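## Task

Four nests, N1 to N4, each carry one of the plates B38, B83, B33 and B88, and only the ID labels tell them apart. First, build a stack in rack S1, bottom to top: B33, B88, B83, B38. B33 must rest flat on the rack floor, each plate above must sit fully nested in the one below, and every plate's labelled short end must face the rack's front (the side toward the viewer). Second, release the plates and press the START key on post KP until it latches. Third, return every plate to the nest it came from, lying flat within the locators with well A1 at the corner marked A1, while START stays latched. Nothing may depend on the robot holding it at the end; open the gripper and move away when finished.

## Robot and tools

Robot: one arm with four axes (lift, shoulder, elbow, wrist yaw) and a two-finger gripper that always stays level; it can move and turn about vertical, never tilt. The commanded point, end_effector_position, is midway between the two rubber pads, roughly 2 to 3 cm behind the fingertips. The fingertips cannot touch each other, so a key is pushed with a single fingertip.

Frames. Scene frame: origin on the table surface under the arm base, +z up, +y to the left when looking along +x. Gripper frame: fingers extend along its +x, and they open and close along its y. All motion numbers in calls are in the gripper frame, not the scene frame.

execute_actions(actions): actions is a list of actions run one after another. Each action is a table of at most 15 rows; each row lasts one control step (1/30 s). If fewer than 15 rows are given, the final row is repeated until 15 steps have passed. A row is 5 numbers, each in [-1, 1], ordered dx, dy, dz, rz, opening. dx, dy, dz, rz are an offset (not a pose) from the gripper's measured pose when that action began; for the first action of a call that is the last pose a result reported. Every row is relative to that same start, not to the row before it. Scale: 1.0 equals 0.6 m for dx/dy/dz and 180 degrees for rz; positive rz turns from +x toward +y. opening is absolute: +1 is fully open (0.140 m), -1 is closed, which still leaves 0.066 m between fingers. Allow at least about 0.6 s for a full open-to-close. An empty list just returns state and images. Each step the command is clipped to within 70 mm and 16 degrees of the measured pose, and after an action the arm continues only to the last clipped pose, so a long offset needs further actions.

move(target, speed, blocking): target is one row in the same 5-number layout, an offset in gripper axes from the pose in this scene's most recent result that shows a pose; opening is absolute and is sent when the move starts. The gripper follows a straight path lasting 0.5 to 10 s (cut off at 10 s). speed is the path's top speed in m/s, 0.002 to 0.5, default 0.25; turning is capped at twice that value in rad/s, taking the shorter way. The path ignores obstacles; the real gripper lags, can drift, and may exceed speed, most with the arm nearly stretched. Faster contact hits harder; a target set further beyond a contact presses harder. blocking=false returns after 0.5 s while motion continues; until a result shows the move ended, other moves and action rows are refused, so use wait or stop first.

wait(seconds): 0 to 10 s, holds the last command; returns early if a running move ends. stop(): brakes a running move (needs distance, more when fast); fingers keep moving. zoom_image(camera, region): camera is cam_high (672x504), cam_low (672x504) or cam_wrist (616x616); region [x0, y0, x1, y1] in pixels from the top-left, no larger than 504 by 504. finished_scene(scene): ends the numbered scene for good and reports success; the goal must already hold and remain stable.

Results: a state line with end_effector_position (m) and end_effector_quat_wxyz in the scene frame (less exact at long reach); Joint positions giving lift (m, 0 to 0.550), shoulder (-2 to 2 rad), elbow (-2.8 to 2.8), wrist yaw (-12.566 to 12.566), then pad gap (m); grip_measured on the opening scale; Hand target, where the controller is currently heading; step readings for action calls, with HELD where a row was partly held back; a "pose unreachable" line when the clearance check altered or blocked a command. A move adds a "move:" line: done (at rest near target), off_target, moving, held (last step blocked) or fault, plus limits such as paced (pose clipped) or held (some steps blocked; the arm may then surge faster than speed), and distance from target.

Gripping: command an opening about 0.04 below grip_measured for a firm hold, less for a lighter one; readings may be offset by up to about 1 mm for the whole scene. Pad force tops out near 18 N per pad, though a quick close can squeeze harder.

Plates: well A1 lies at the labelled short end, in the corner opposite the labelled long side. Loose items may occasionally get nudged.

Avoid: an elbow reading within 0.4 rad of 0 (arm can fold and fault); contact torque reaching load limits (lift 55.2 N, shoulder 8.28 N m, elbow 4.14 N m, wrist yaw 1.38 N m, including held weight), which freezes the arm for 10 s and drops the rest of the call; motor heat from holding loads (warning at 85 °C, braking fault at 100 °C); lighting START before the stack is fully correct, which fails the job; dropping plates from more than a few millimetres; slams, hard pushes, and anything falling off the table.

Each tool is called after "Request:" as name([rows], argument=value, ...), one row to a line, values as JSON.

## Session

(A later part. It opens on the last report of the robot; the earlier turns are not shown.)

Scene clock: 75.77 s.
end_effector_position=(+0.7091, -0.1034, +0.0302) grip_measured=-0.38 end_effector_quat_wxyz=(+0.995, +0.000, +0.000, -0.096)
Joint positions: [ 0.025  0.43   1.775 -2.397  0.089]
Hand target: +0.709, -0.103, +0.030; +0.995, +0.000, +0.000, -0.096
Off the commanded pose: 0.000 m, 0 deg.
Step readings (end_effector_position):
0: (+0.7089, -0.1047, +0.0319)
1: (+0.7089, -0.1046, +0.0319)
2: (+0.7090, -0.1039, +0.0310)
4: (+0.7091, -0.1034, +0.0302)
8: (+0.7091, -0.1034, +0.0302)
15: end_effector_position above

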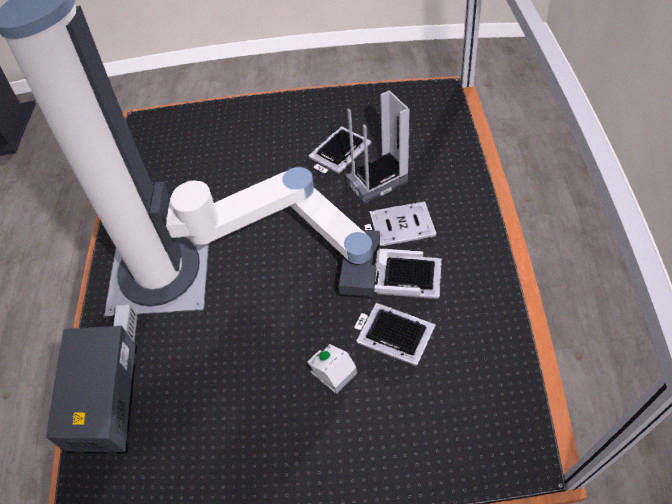

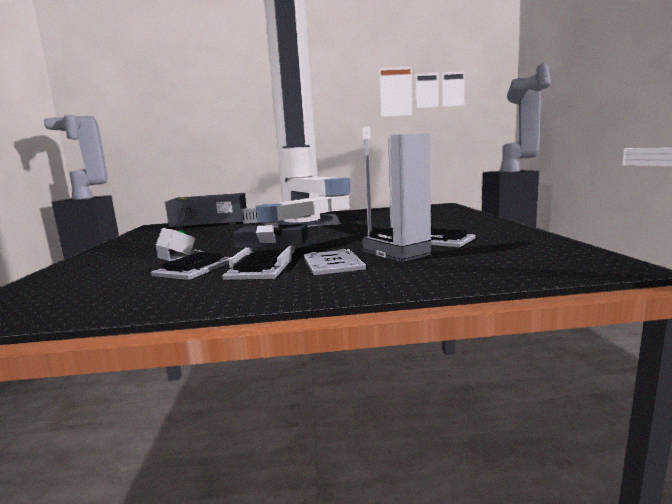

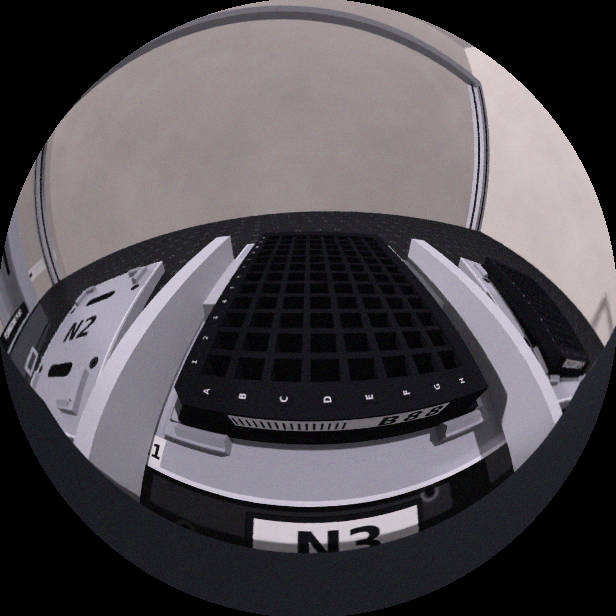

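Request:
execute_actions([
  [[0,0,0,0,-0.48]],
  [[0,0,0,0,-0.54]],
])

Request:
move(target=[0,0,0.49,0,-0.54])

Request:
move(target=[-0.1831,0.5627,0,0.218,-0.54])

Request:
move(target=[0,0,-0.027,0,-0.54], speed=0.02)

Scene clock: 83.93 s.
end_effector_position=(+0.7091, -0.1034, +0.0302) grip_measured=-0.47 end_effector_quat_wxyz=(+0.995, +0.000, +0.000, -0.096)
Joint positions: [ 0.025  0.43   1.775 -2.397  0.085]
Hand target: +0.709, -0.103, +0.030; +0.995, +0.000, +0.000, -0.096
Off the commanded pose: 0.000 m, 0 deg.
Step readings (end_effector_position; steps 1 to 15: 1st action; 16 to 30: 2nd action):
0: (+0.7091, -0.1034, +0.0302)
1: (+0.7091, -0.1034, +0.0302)
2: (+0.7091, -0.1034, +0.0302)
4: (+0.7091, -0.1034, +0.0302)
8: (+0.7091, -0.1034, +0.0302)
15: (+0.7091, -0.1034, +0.0302)
16: (+0.7091, -0.1034, +0.0302)
17: (+0.7091, -0.1034, +0.0302)
19: (+0.7091, -0.1034, +0.0302)
23: (+0.7091, -0.1034, +0.0302)
30: end_effector_position above

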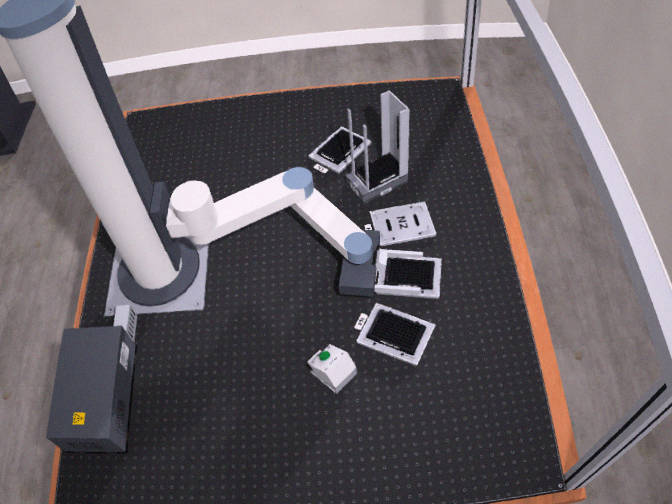

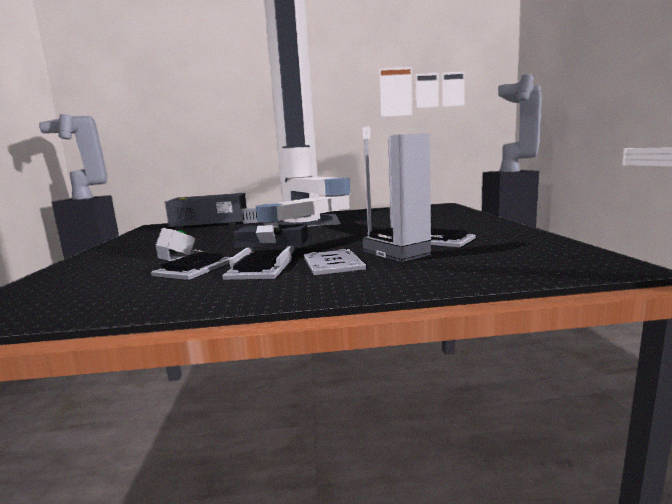

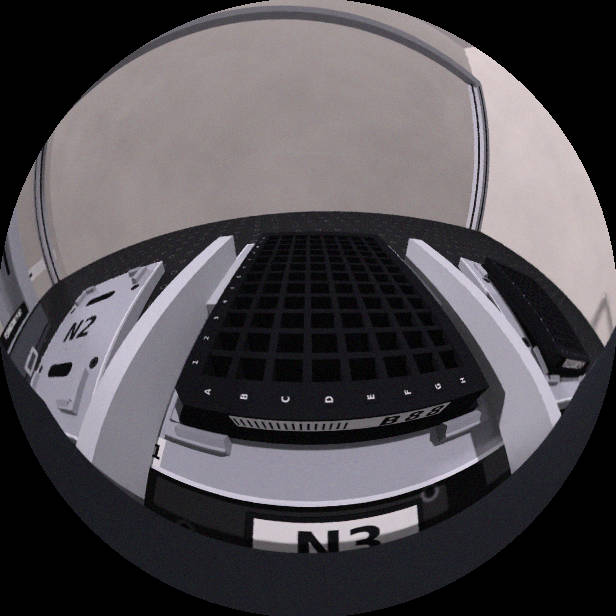

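Scene clock: 85.53 s.
end_effector_position=(+0.7091, -0.1033, +0.3242) grip_measured=-0.47 end_effector_quat_wxyz=(+0.995, +0.000, +0.000, -0.096)
Joint positions: [ 0.319  0.43   1.775 -2.397  0.085]
Hand target: +0.709, -0.103, +0.324; +0.995, +0.000, +0.000, -0.096
Off the commanded pose: 0.000 m, 0 deg.
move: done

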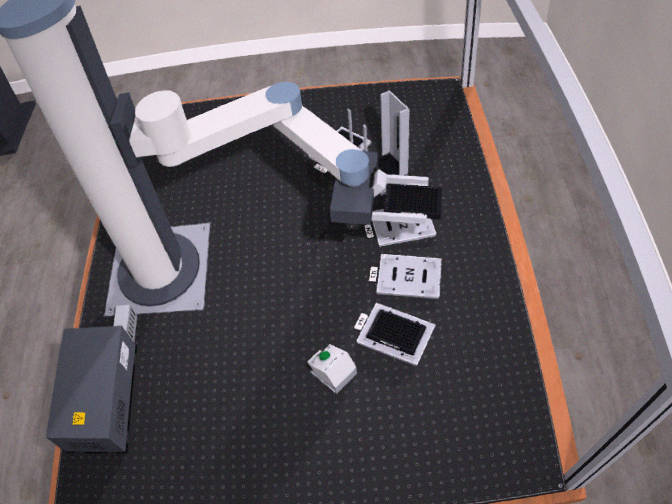

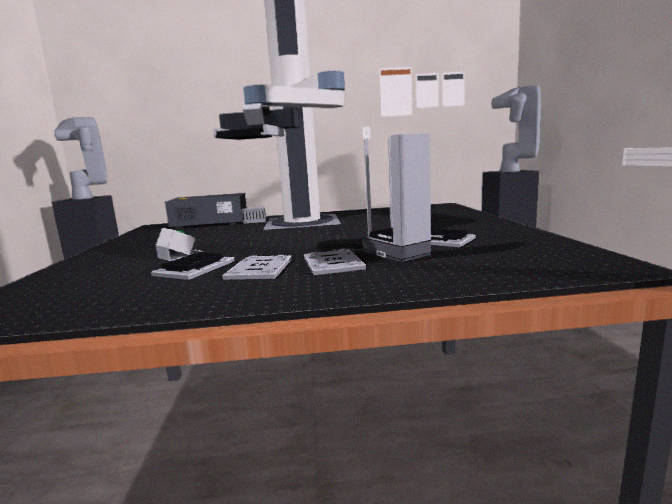

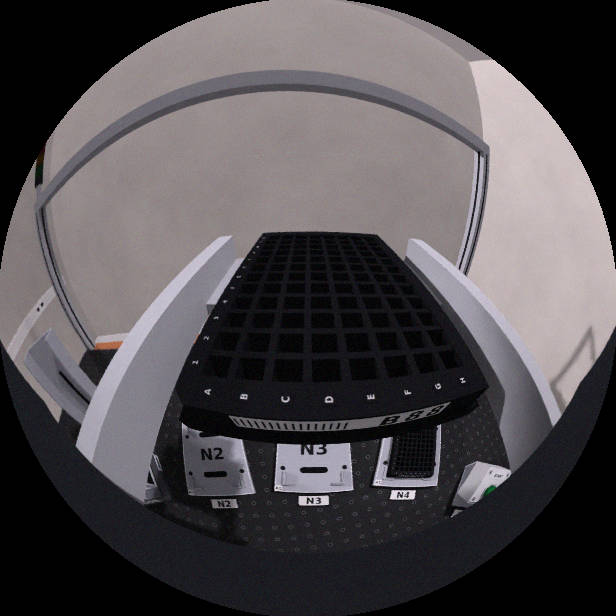

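Scene clock: 87.30 s.
end_effector_position=(+0.6659, +0.2493, +0.3242) grip_measured=-0.47 end_effector_quat_wxyz=(+0.970, +0.000, +0.000, +0.244)
Joint positions: [ 0.319  1.065  1.816 -2.387  0.085]
Hand target: +0.666, +0.249, +0.324; +0.970, +0.000, +0.000, +0.244
Off the commanded pose: 0.000 m, 0 deg.
move: done

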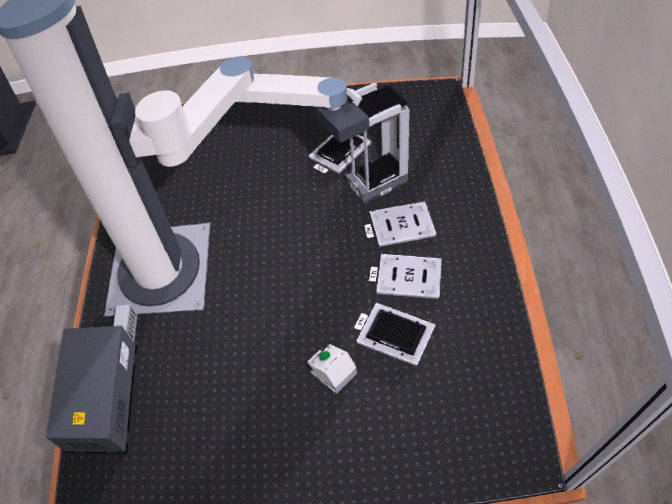

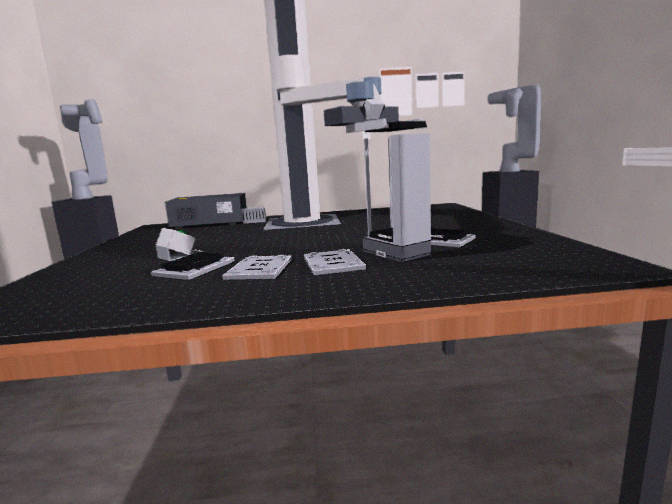

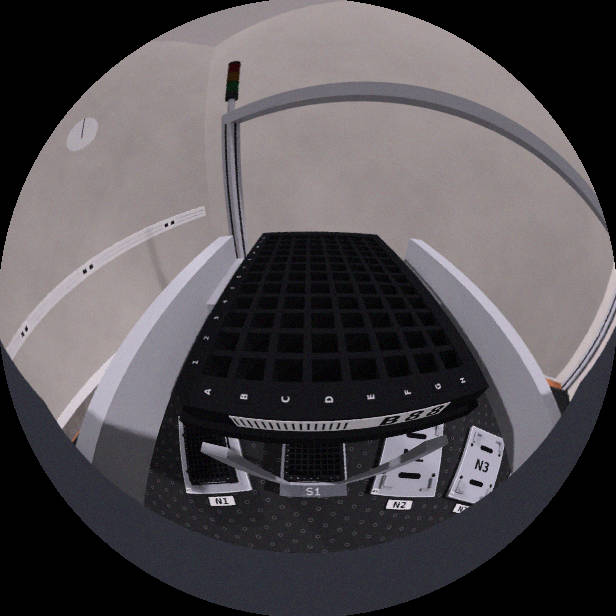

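Scene clock: 88.33 s.
end_effector_position=(+0.6659, +0.2491, +0.3080) grip_measured=-0.47 end_effector_quat_wxyz=(+0.970, +0.000, +0.000, +0.244)
Joint positions: [ 0.303  1.065  1.815 -2.388  0.085]
Hand target: +0.666, +0.249, +0.308; +0.970, +0.000, +0.000, +0.244
Off the commanded pose: 0.000 m, 0 deg.
move: done

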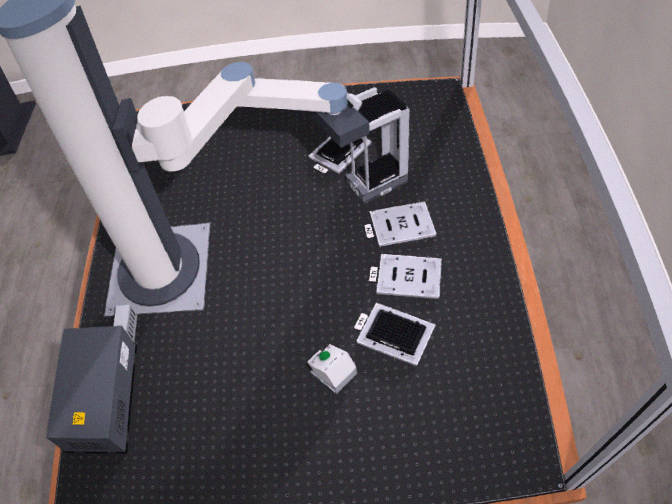

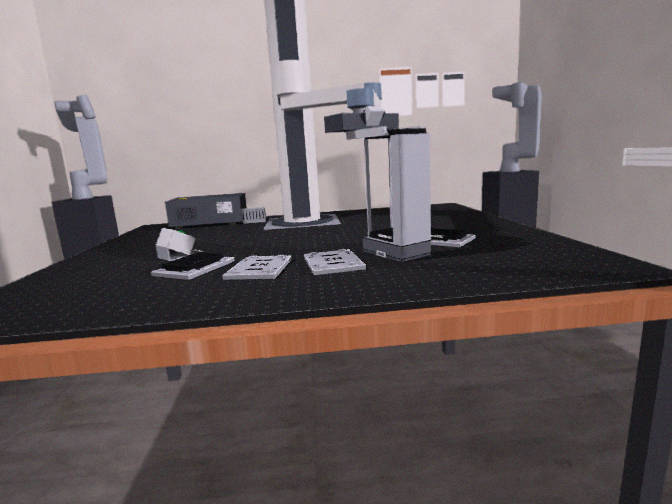

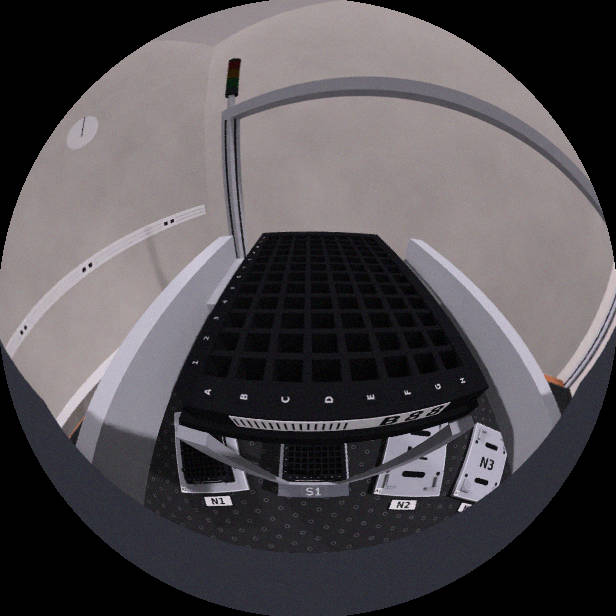

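Request:
move(target=[-0.0002,0,-0.38,-0.0005,-0.54], speed=0.15)

Request:
move(target=[0,0,-0.0103,0,-0.54], speed=0.015)

Request:
execute_actions([
  [[0,0,0,0,0.1]],
])

Request:
move(target=[-0.25,0,0,0,0.1])

Request:
move(target=[-0.0331,0.2184,0,0.117,0.1])

Request:
move(target=[0.25,0,-0.03,0,0.1])

Request:
move(target=[0,0,-0.0395,0,0.1], speed=0.06)

Scene clock: 100.97 s.
end_effector_position=(+0.6658, +0.2491, +0.0800) grip_measured=-0.47 end_effector_quat_wxyz=(+0.970, +0.000, +0.000, +0.243)
Joint positions: [ 0.075  1.066  1.815 -2.389  0.085]
Hand target: +0.666, +0.249, +0.080; +0.970, +0.000, +0.000, +0.243
Off the commanded pose: 0.000 m, 0 deg.
move: done

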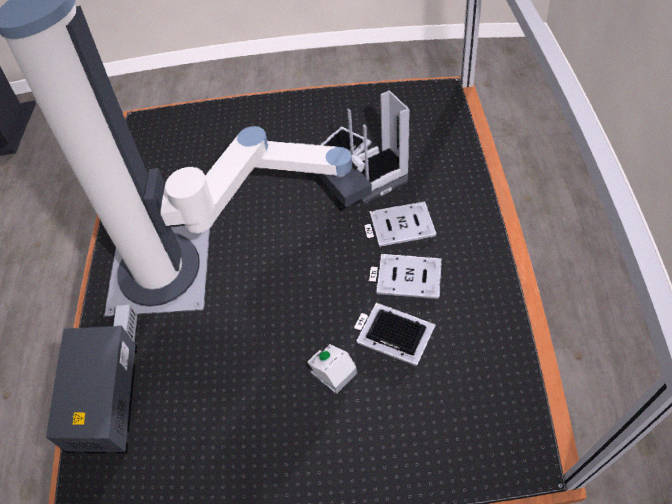

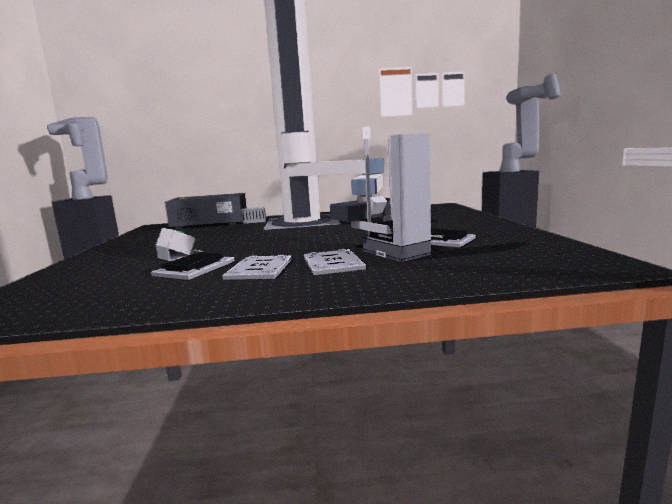

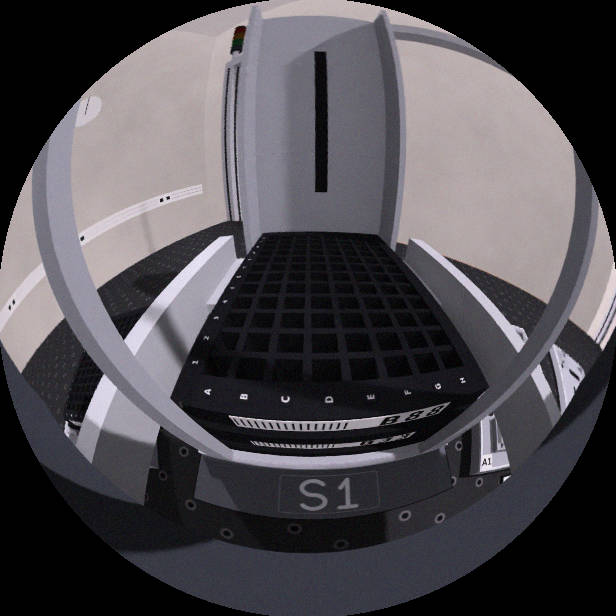

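Scene clock: 101.67 s.
end_effector_position=(+0.6658, +0.2491, +0.0737) grip_measured=-0.47 end_effector_quat_wxyz=(+0.970, +0.000, +0.000, +0.243)
Joint positions: [ 0.069  1.066  1.815 -2.389  0.085]
Hand target: +0.666, +0.249, +0.074; +0.970, +0.000, +0.000, +0.243
Off the commanded pose: 0.000 m, 0 deg.
move: done

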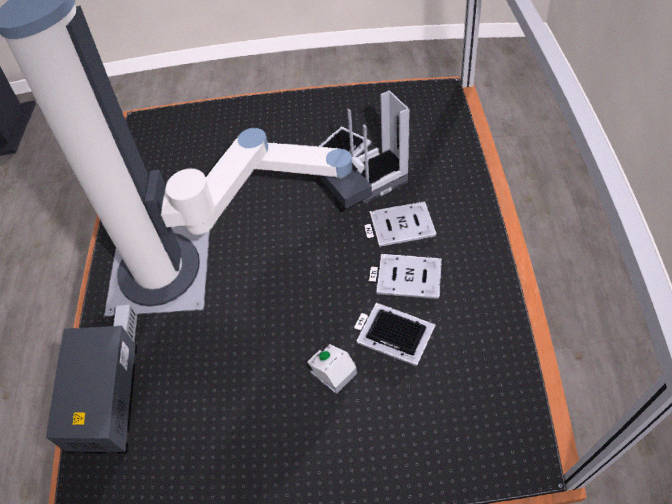

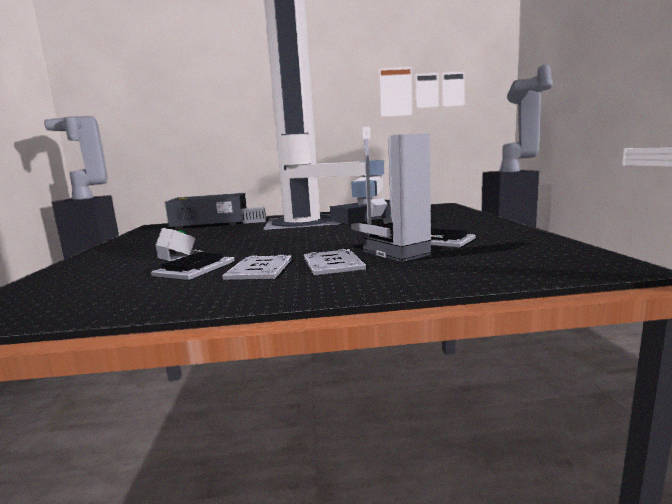

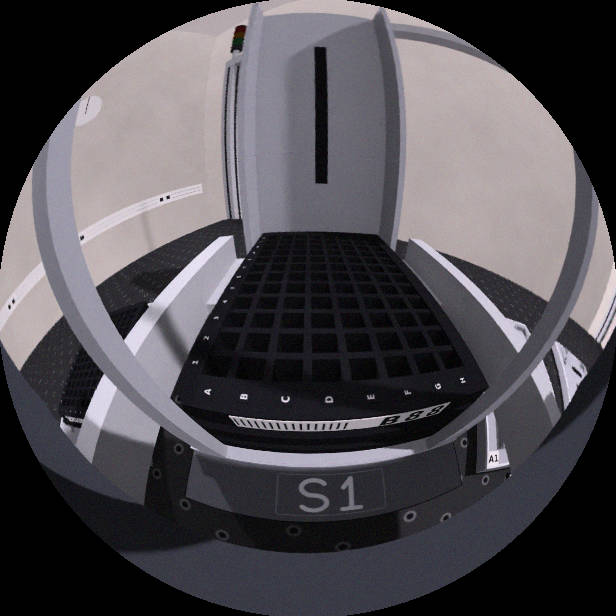

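Scene clock: 102.17 s.
end_effector_position=(+0.6658, +0.2491, +0.0737) grip_measured=+0.10 end_effector_quat_wxyz=(+0.970, +0.000, +0.000, +0.243)
Joint positions: [ 0.069  1.066  1.815 -2.389  0.107]
Hand target: +0.666, +0.249, +0.074; +0.970, +0.000, +0.000, +0.243
Off the commanded pose: 0.000 m, 0 deg.
Step readings (end_effector_position):
0: (+0.6658, +0.2491, +0.0737)
1: (+0.6658, +0.2491, +0.0737)
2: (+0.6658, +0.2491, +0.0737)
4: (+0.6658, +0.2491, +0.0737)
8: (+0.6658, +0.2491, +0.0737)
15: end_effector_position above

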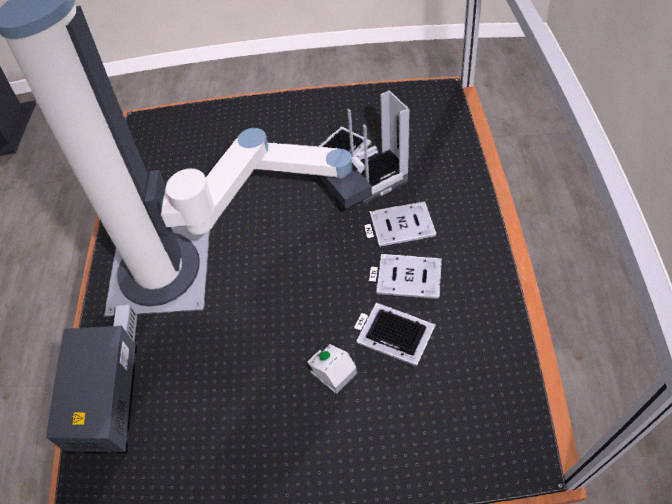

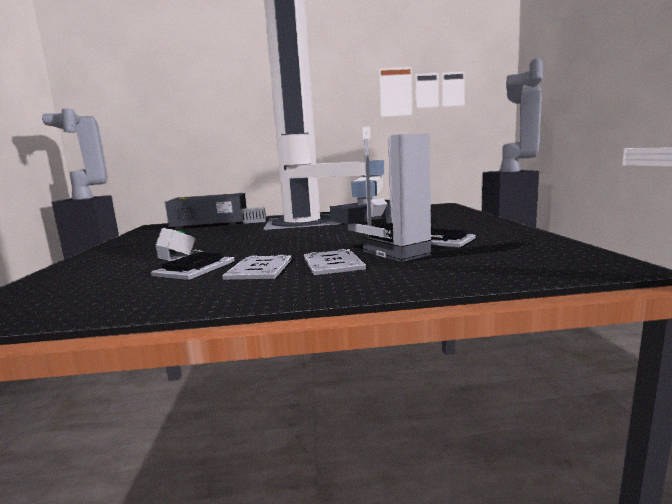

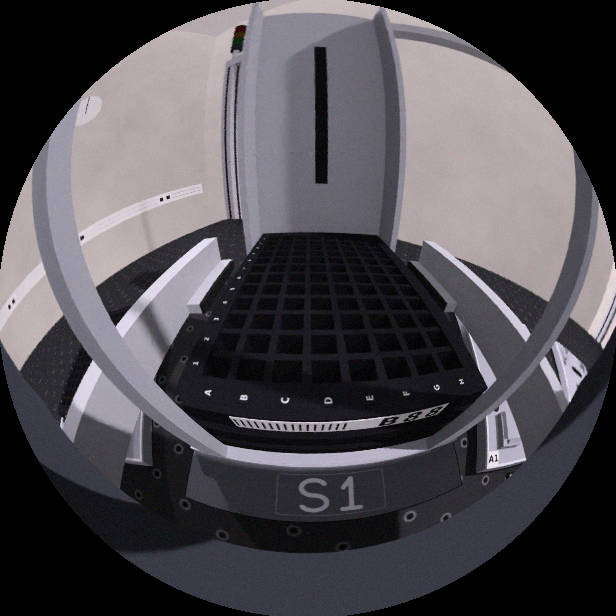

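Scene clock: 103.17 s.
end_effector_position=(+0.5335, +0.1783, +0.0737) grip_measured=+0.10 end_effector_quat_wxyz=(+0.970, +0.000, +0.000, +0.243)
Joint positions: [ 0.069  1.363  1.039 -1.911  0.107]
Hand target: +0.534, +0.178, +0.074; +0.970, +0.000, +0.000, +0.243
Off the commanded pose: 0.000 m, 0 deg.
move: done

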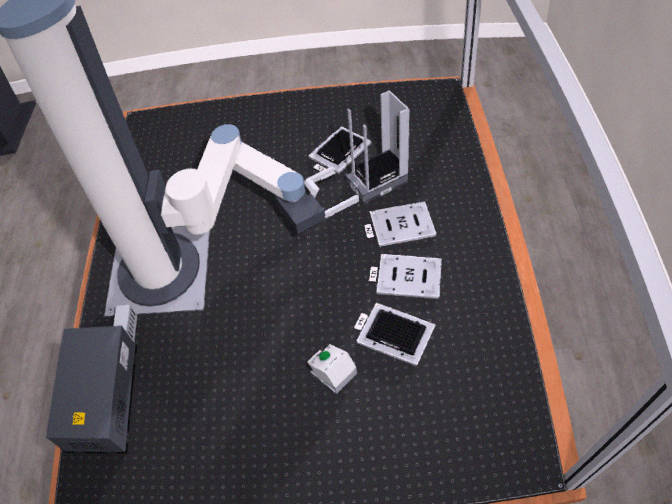

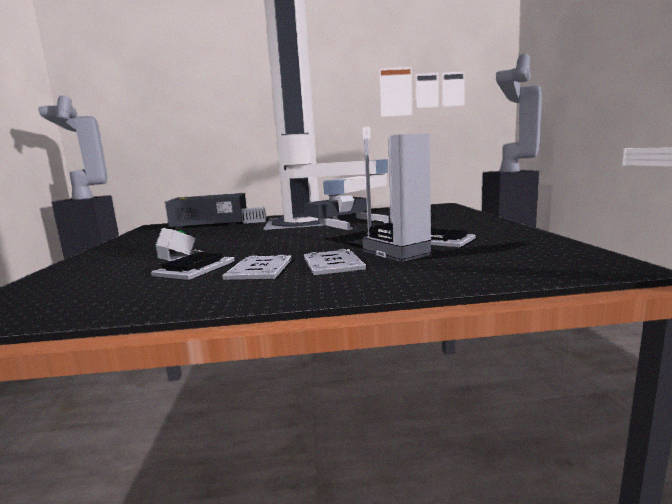

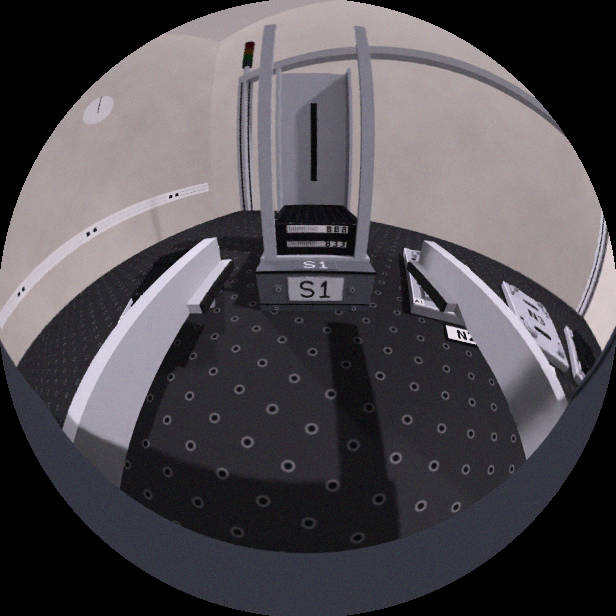

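Scene clock: 104.27 s.
end_effector_position=(+0.4541, +0.2847, +0.0737) grip_measured=+0.10 end_effector_quat_wxyz=(+0.909, +0.000, +0.000, +0.417)
Joint positions: [ 0.069  1.68   1.033 -1.854  0.107]
Hand target: +0.454, +0.285, +0.074; +0.909, +0.000, +0.000, +0.416
Off the commanded pose: 0.000 m, 0 deg.
move: done

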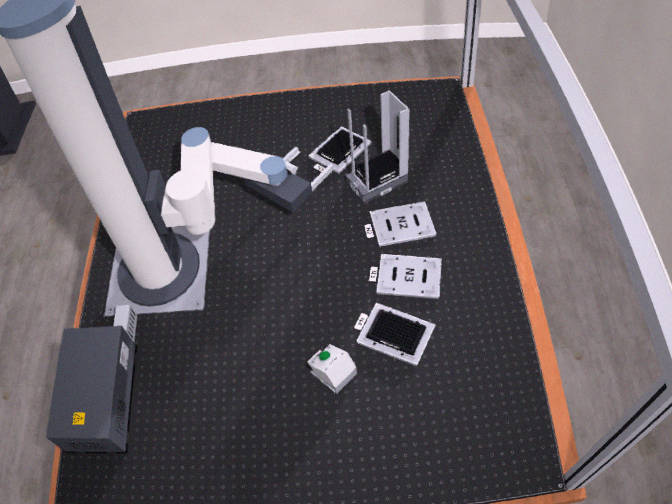

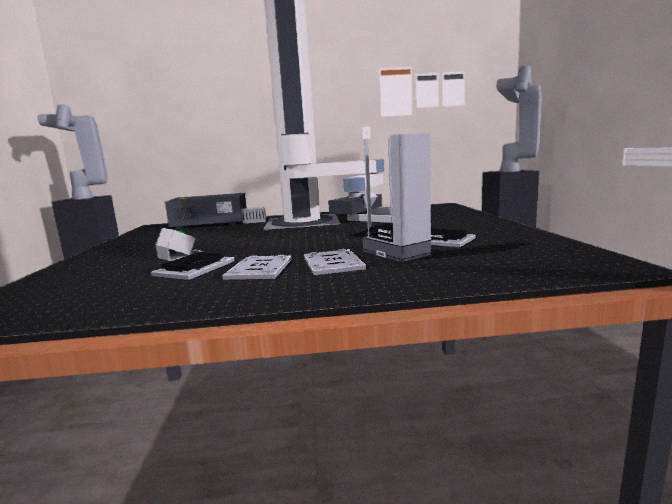

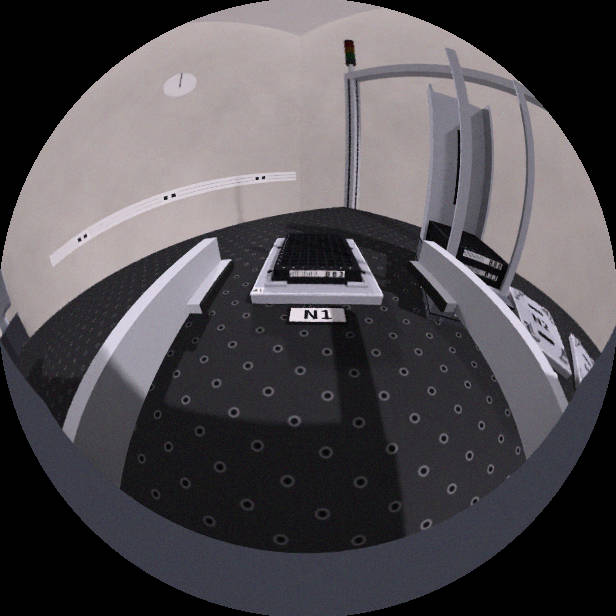

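Scene clock: 105.33 s.
end_effector_position=(+0.5521, +0.3982, +0.0557) grip_measured=+0.10 end_effector_quat_wxyz=(+0.909, +0.000, +0.000, +0.417)
Joint positions: [ 0.051  1.405  1.803 -2.349  0.107]
Hand target: +0.552, +0.398, +0.056; +0.909, +0.000, +0.000, +0.417
Off the commanded pose: 0.000 m, 0 deg.
move: done

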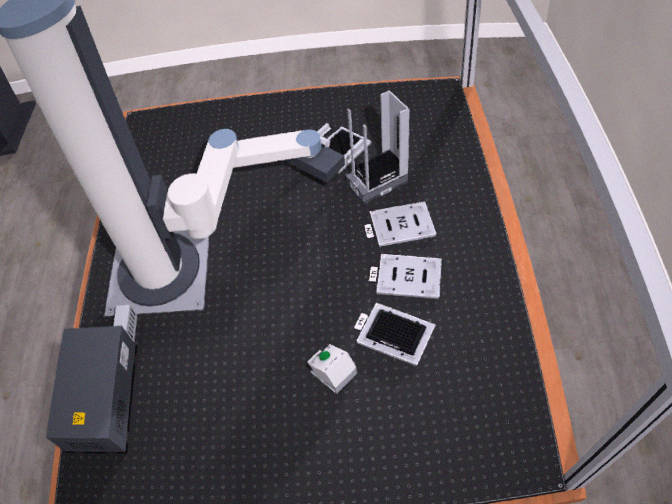

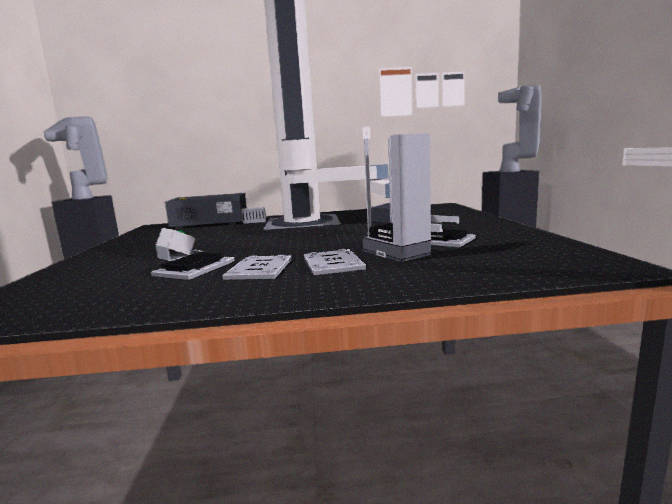

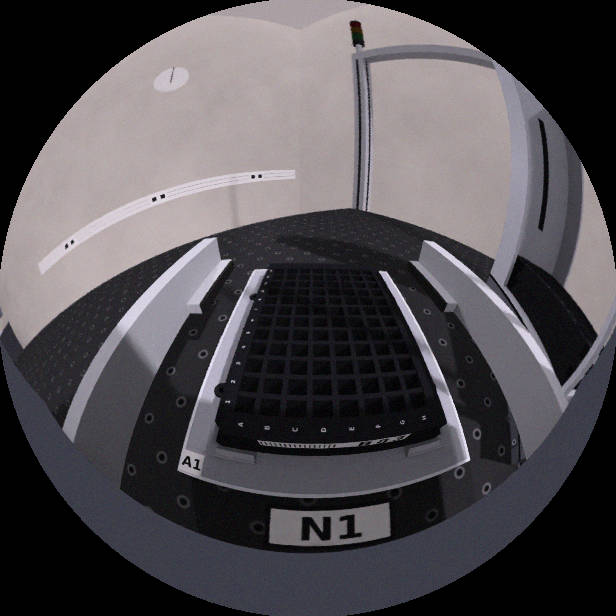

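Scene clock: 106.07 s.
end_effector_position=(+0.5521, +0.3982, +0.0320) grip_measured=+0.10 end_effector_quat_wxyz=(+0.909, +0.000, +0.000, +0.417)
Joint positions: [ 0.027  1.405  1.803 -2.349  0.107]
Hand target: +0.552, +0.398, +0.032; +0.909, +0.000, +0.000, +0.417
Off the commanded pose: 0.000 m, 0 deg.
move: done

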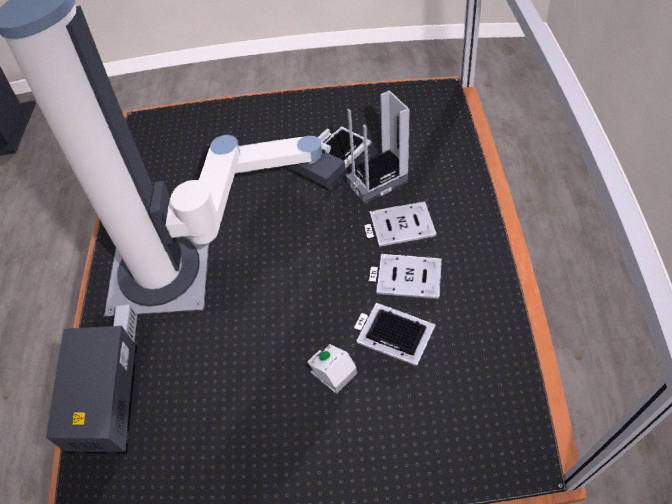

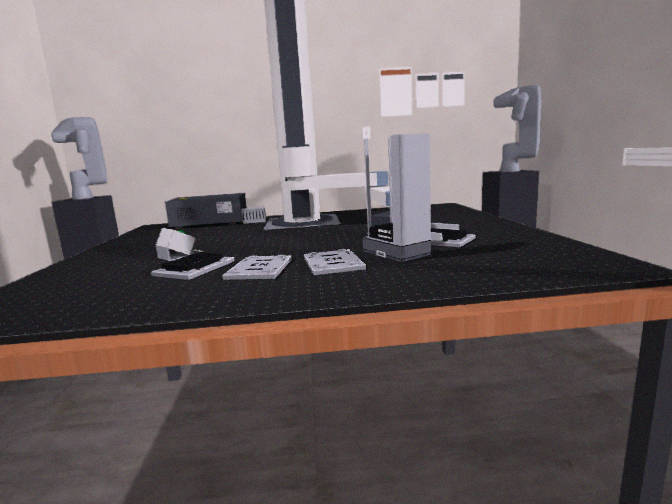

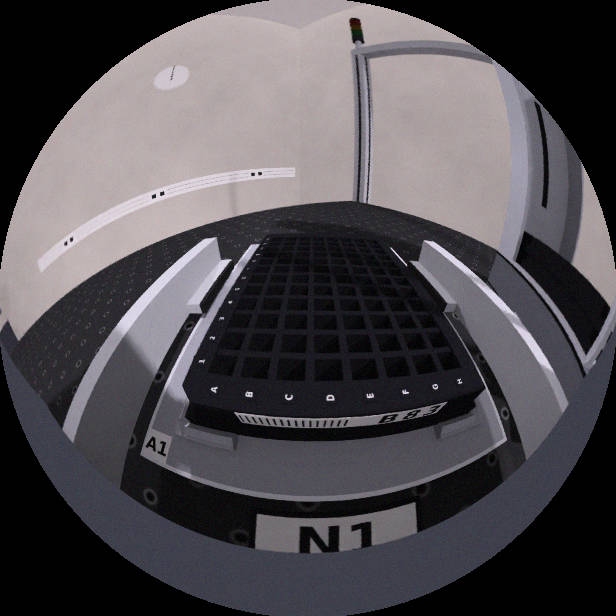

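Request:
execute_actions([
  [[0.0023,-0.002,-0.003,-0.002,-0.38]],
])

Request:
zoom_image(camera="cam_wrist", region=[150,220,510,470])

Scene clock: 110.23 s.
end_effector_position=(+0.5538, +0.3985, +0.0301) grip_measured=-0.38 end_effector_quat_wxyz=(+0.910, +0.000, +0.000, +0.414)
Joint positions: [ 0.025  1.401  1.812 -2.359  0.089]
Hand target: +0.554, +0.399, +0.030; +0.910, +0.000, +0.000, +0.414
Off the commanded pose: 0.000 m, 0 deg.
Step readings (end_effector_position):
0: (+0.5521, +0.3982, +0.0320)
1: (+0.5521, +0.3982, +0.0320)
2: (+0.5531, +0.3985, +0.0310)
4: (+0.5538, +0.3985, +0.0301)
8: (+0.5538, +0.3985, +0.0301)
15: end_effector_position above

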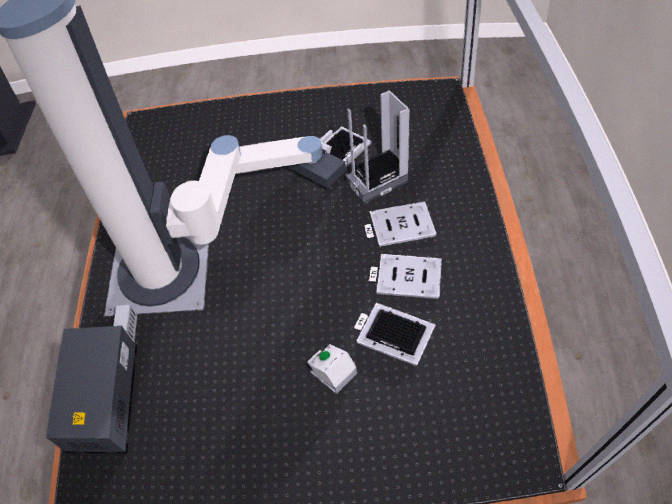

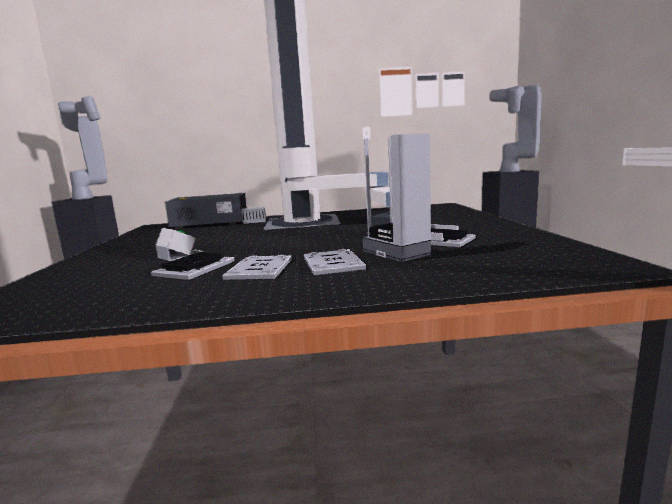

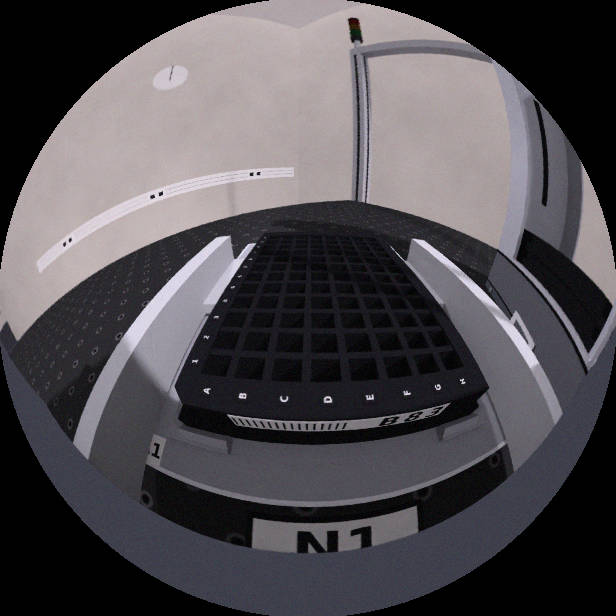

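Region (150, 220, 510, 470) of cam_wrist's 616x616 image, scaled by 1.400, with more detail than that image has; it fills the top 350 rows of this view, and the rest is white.

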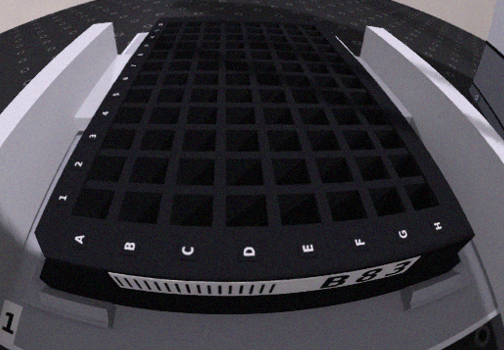

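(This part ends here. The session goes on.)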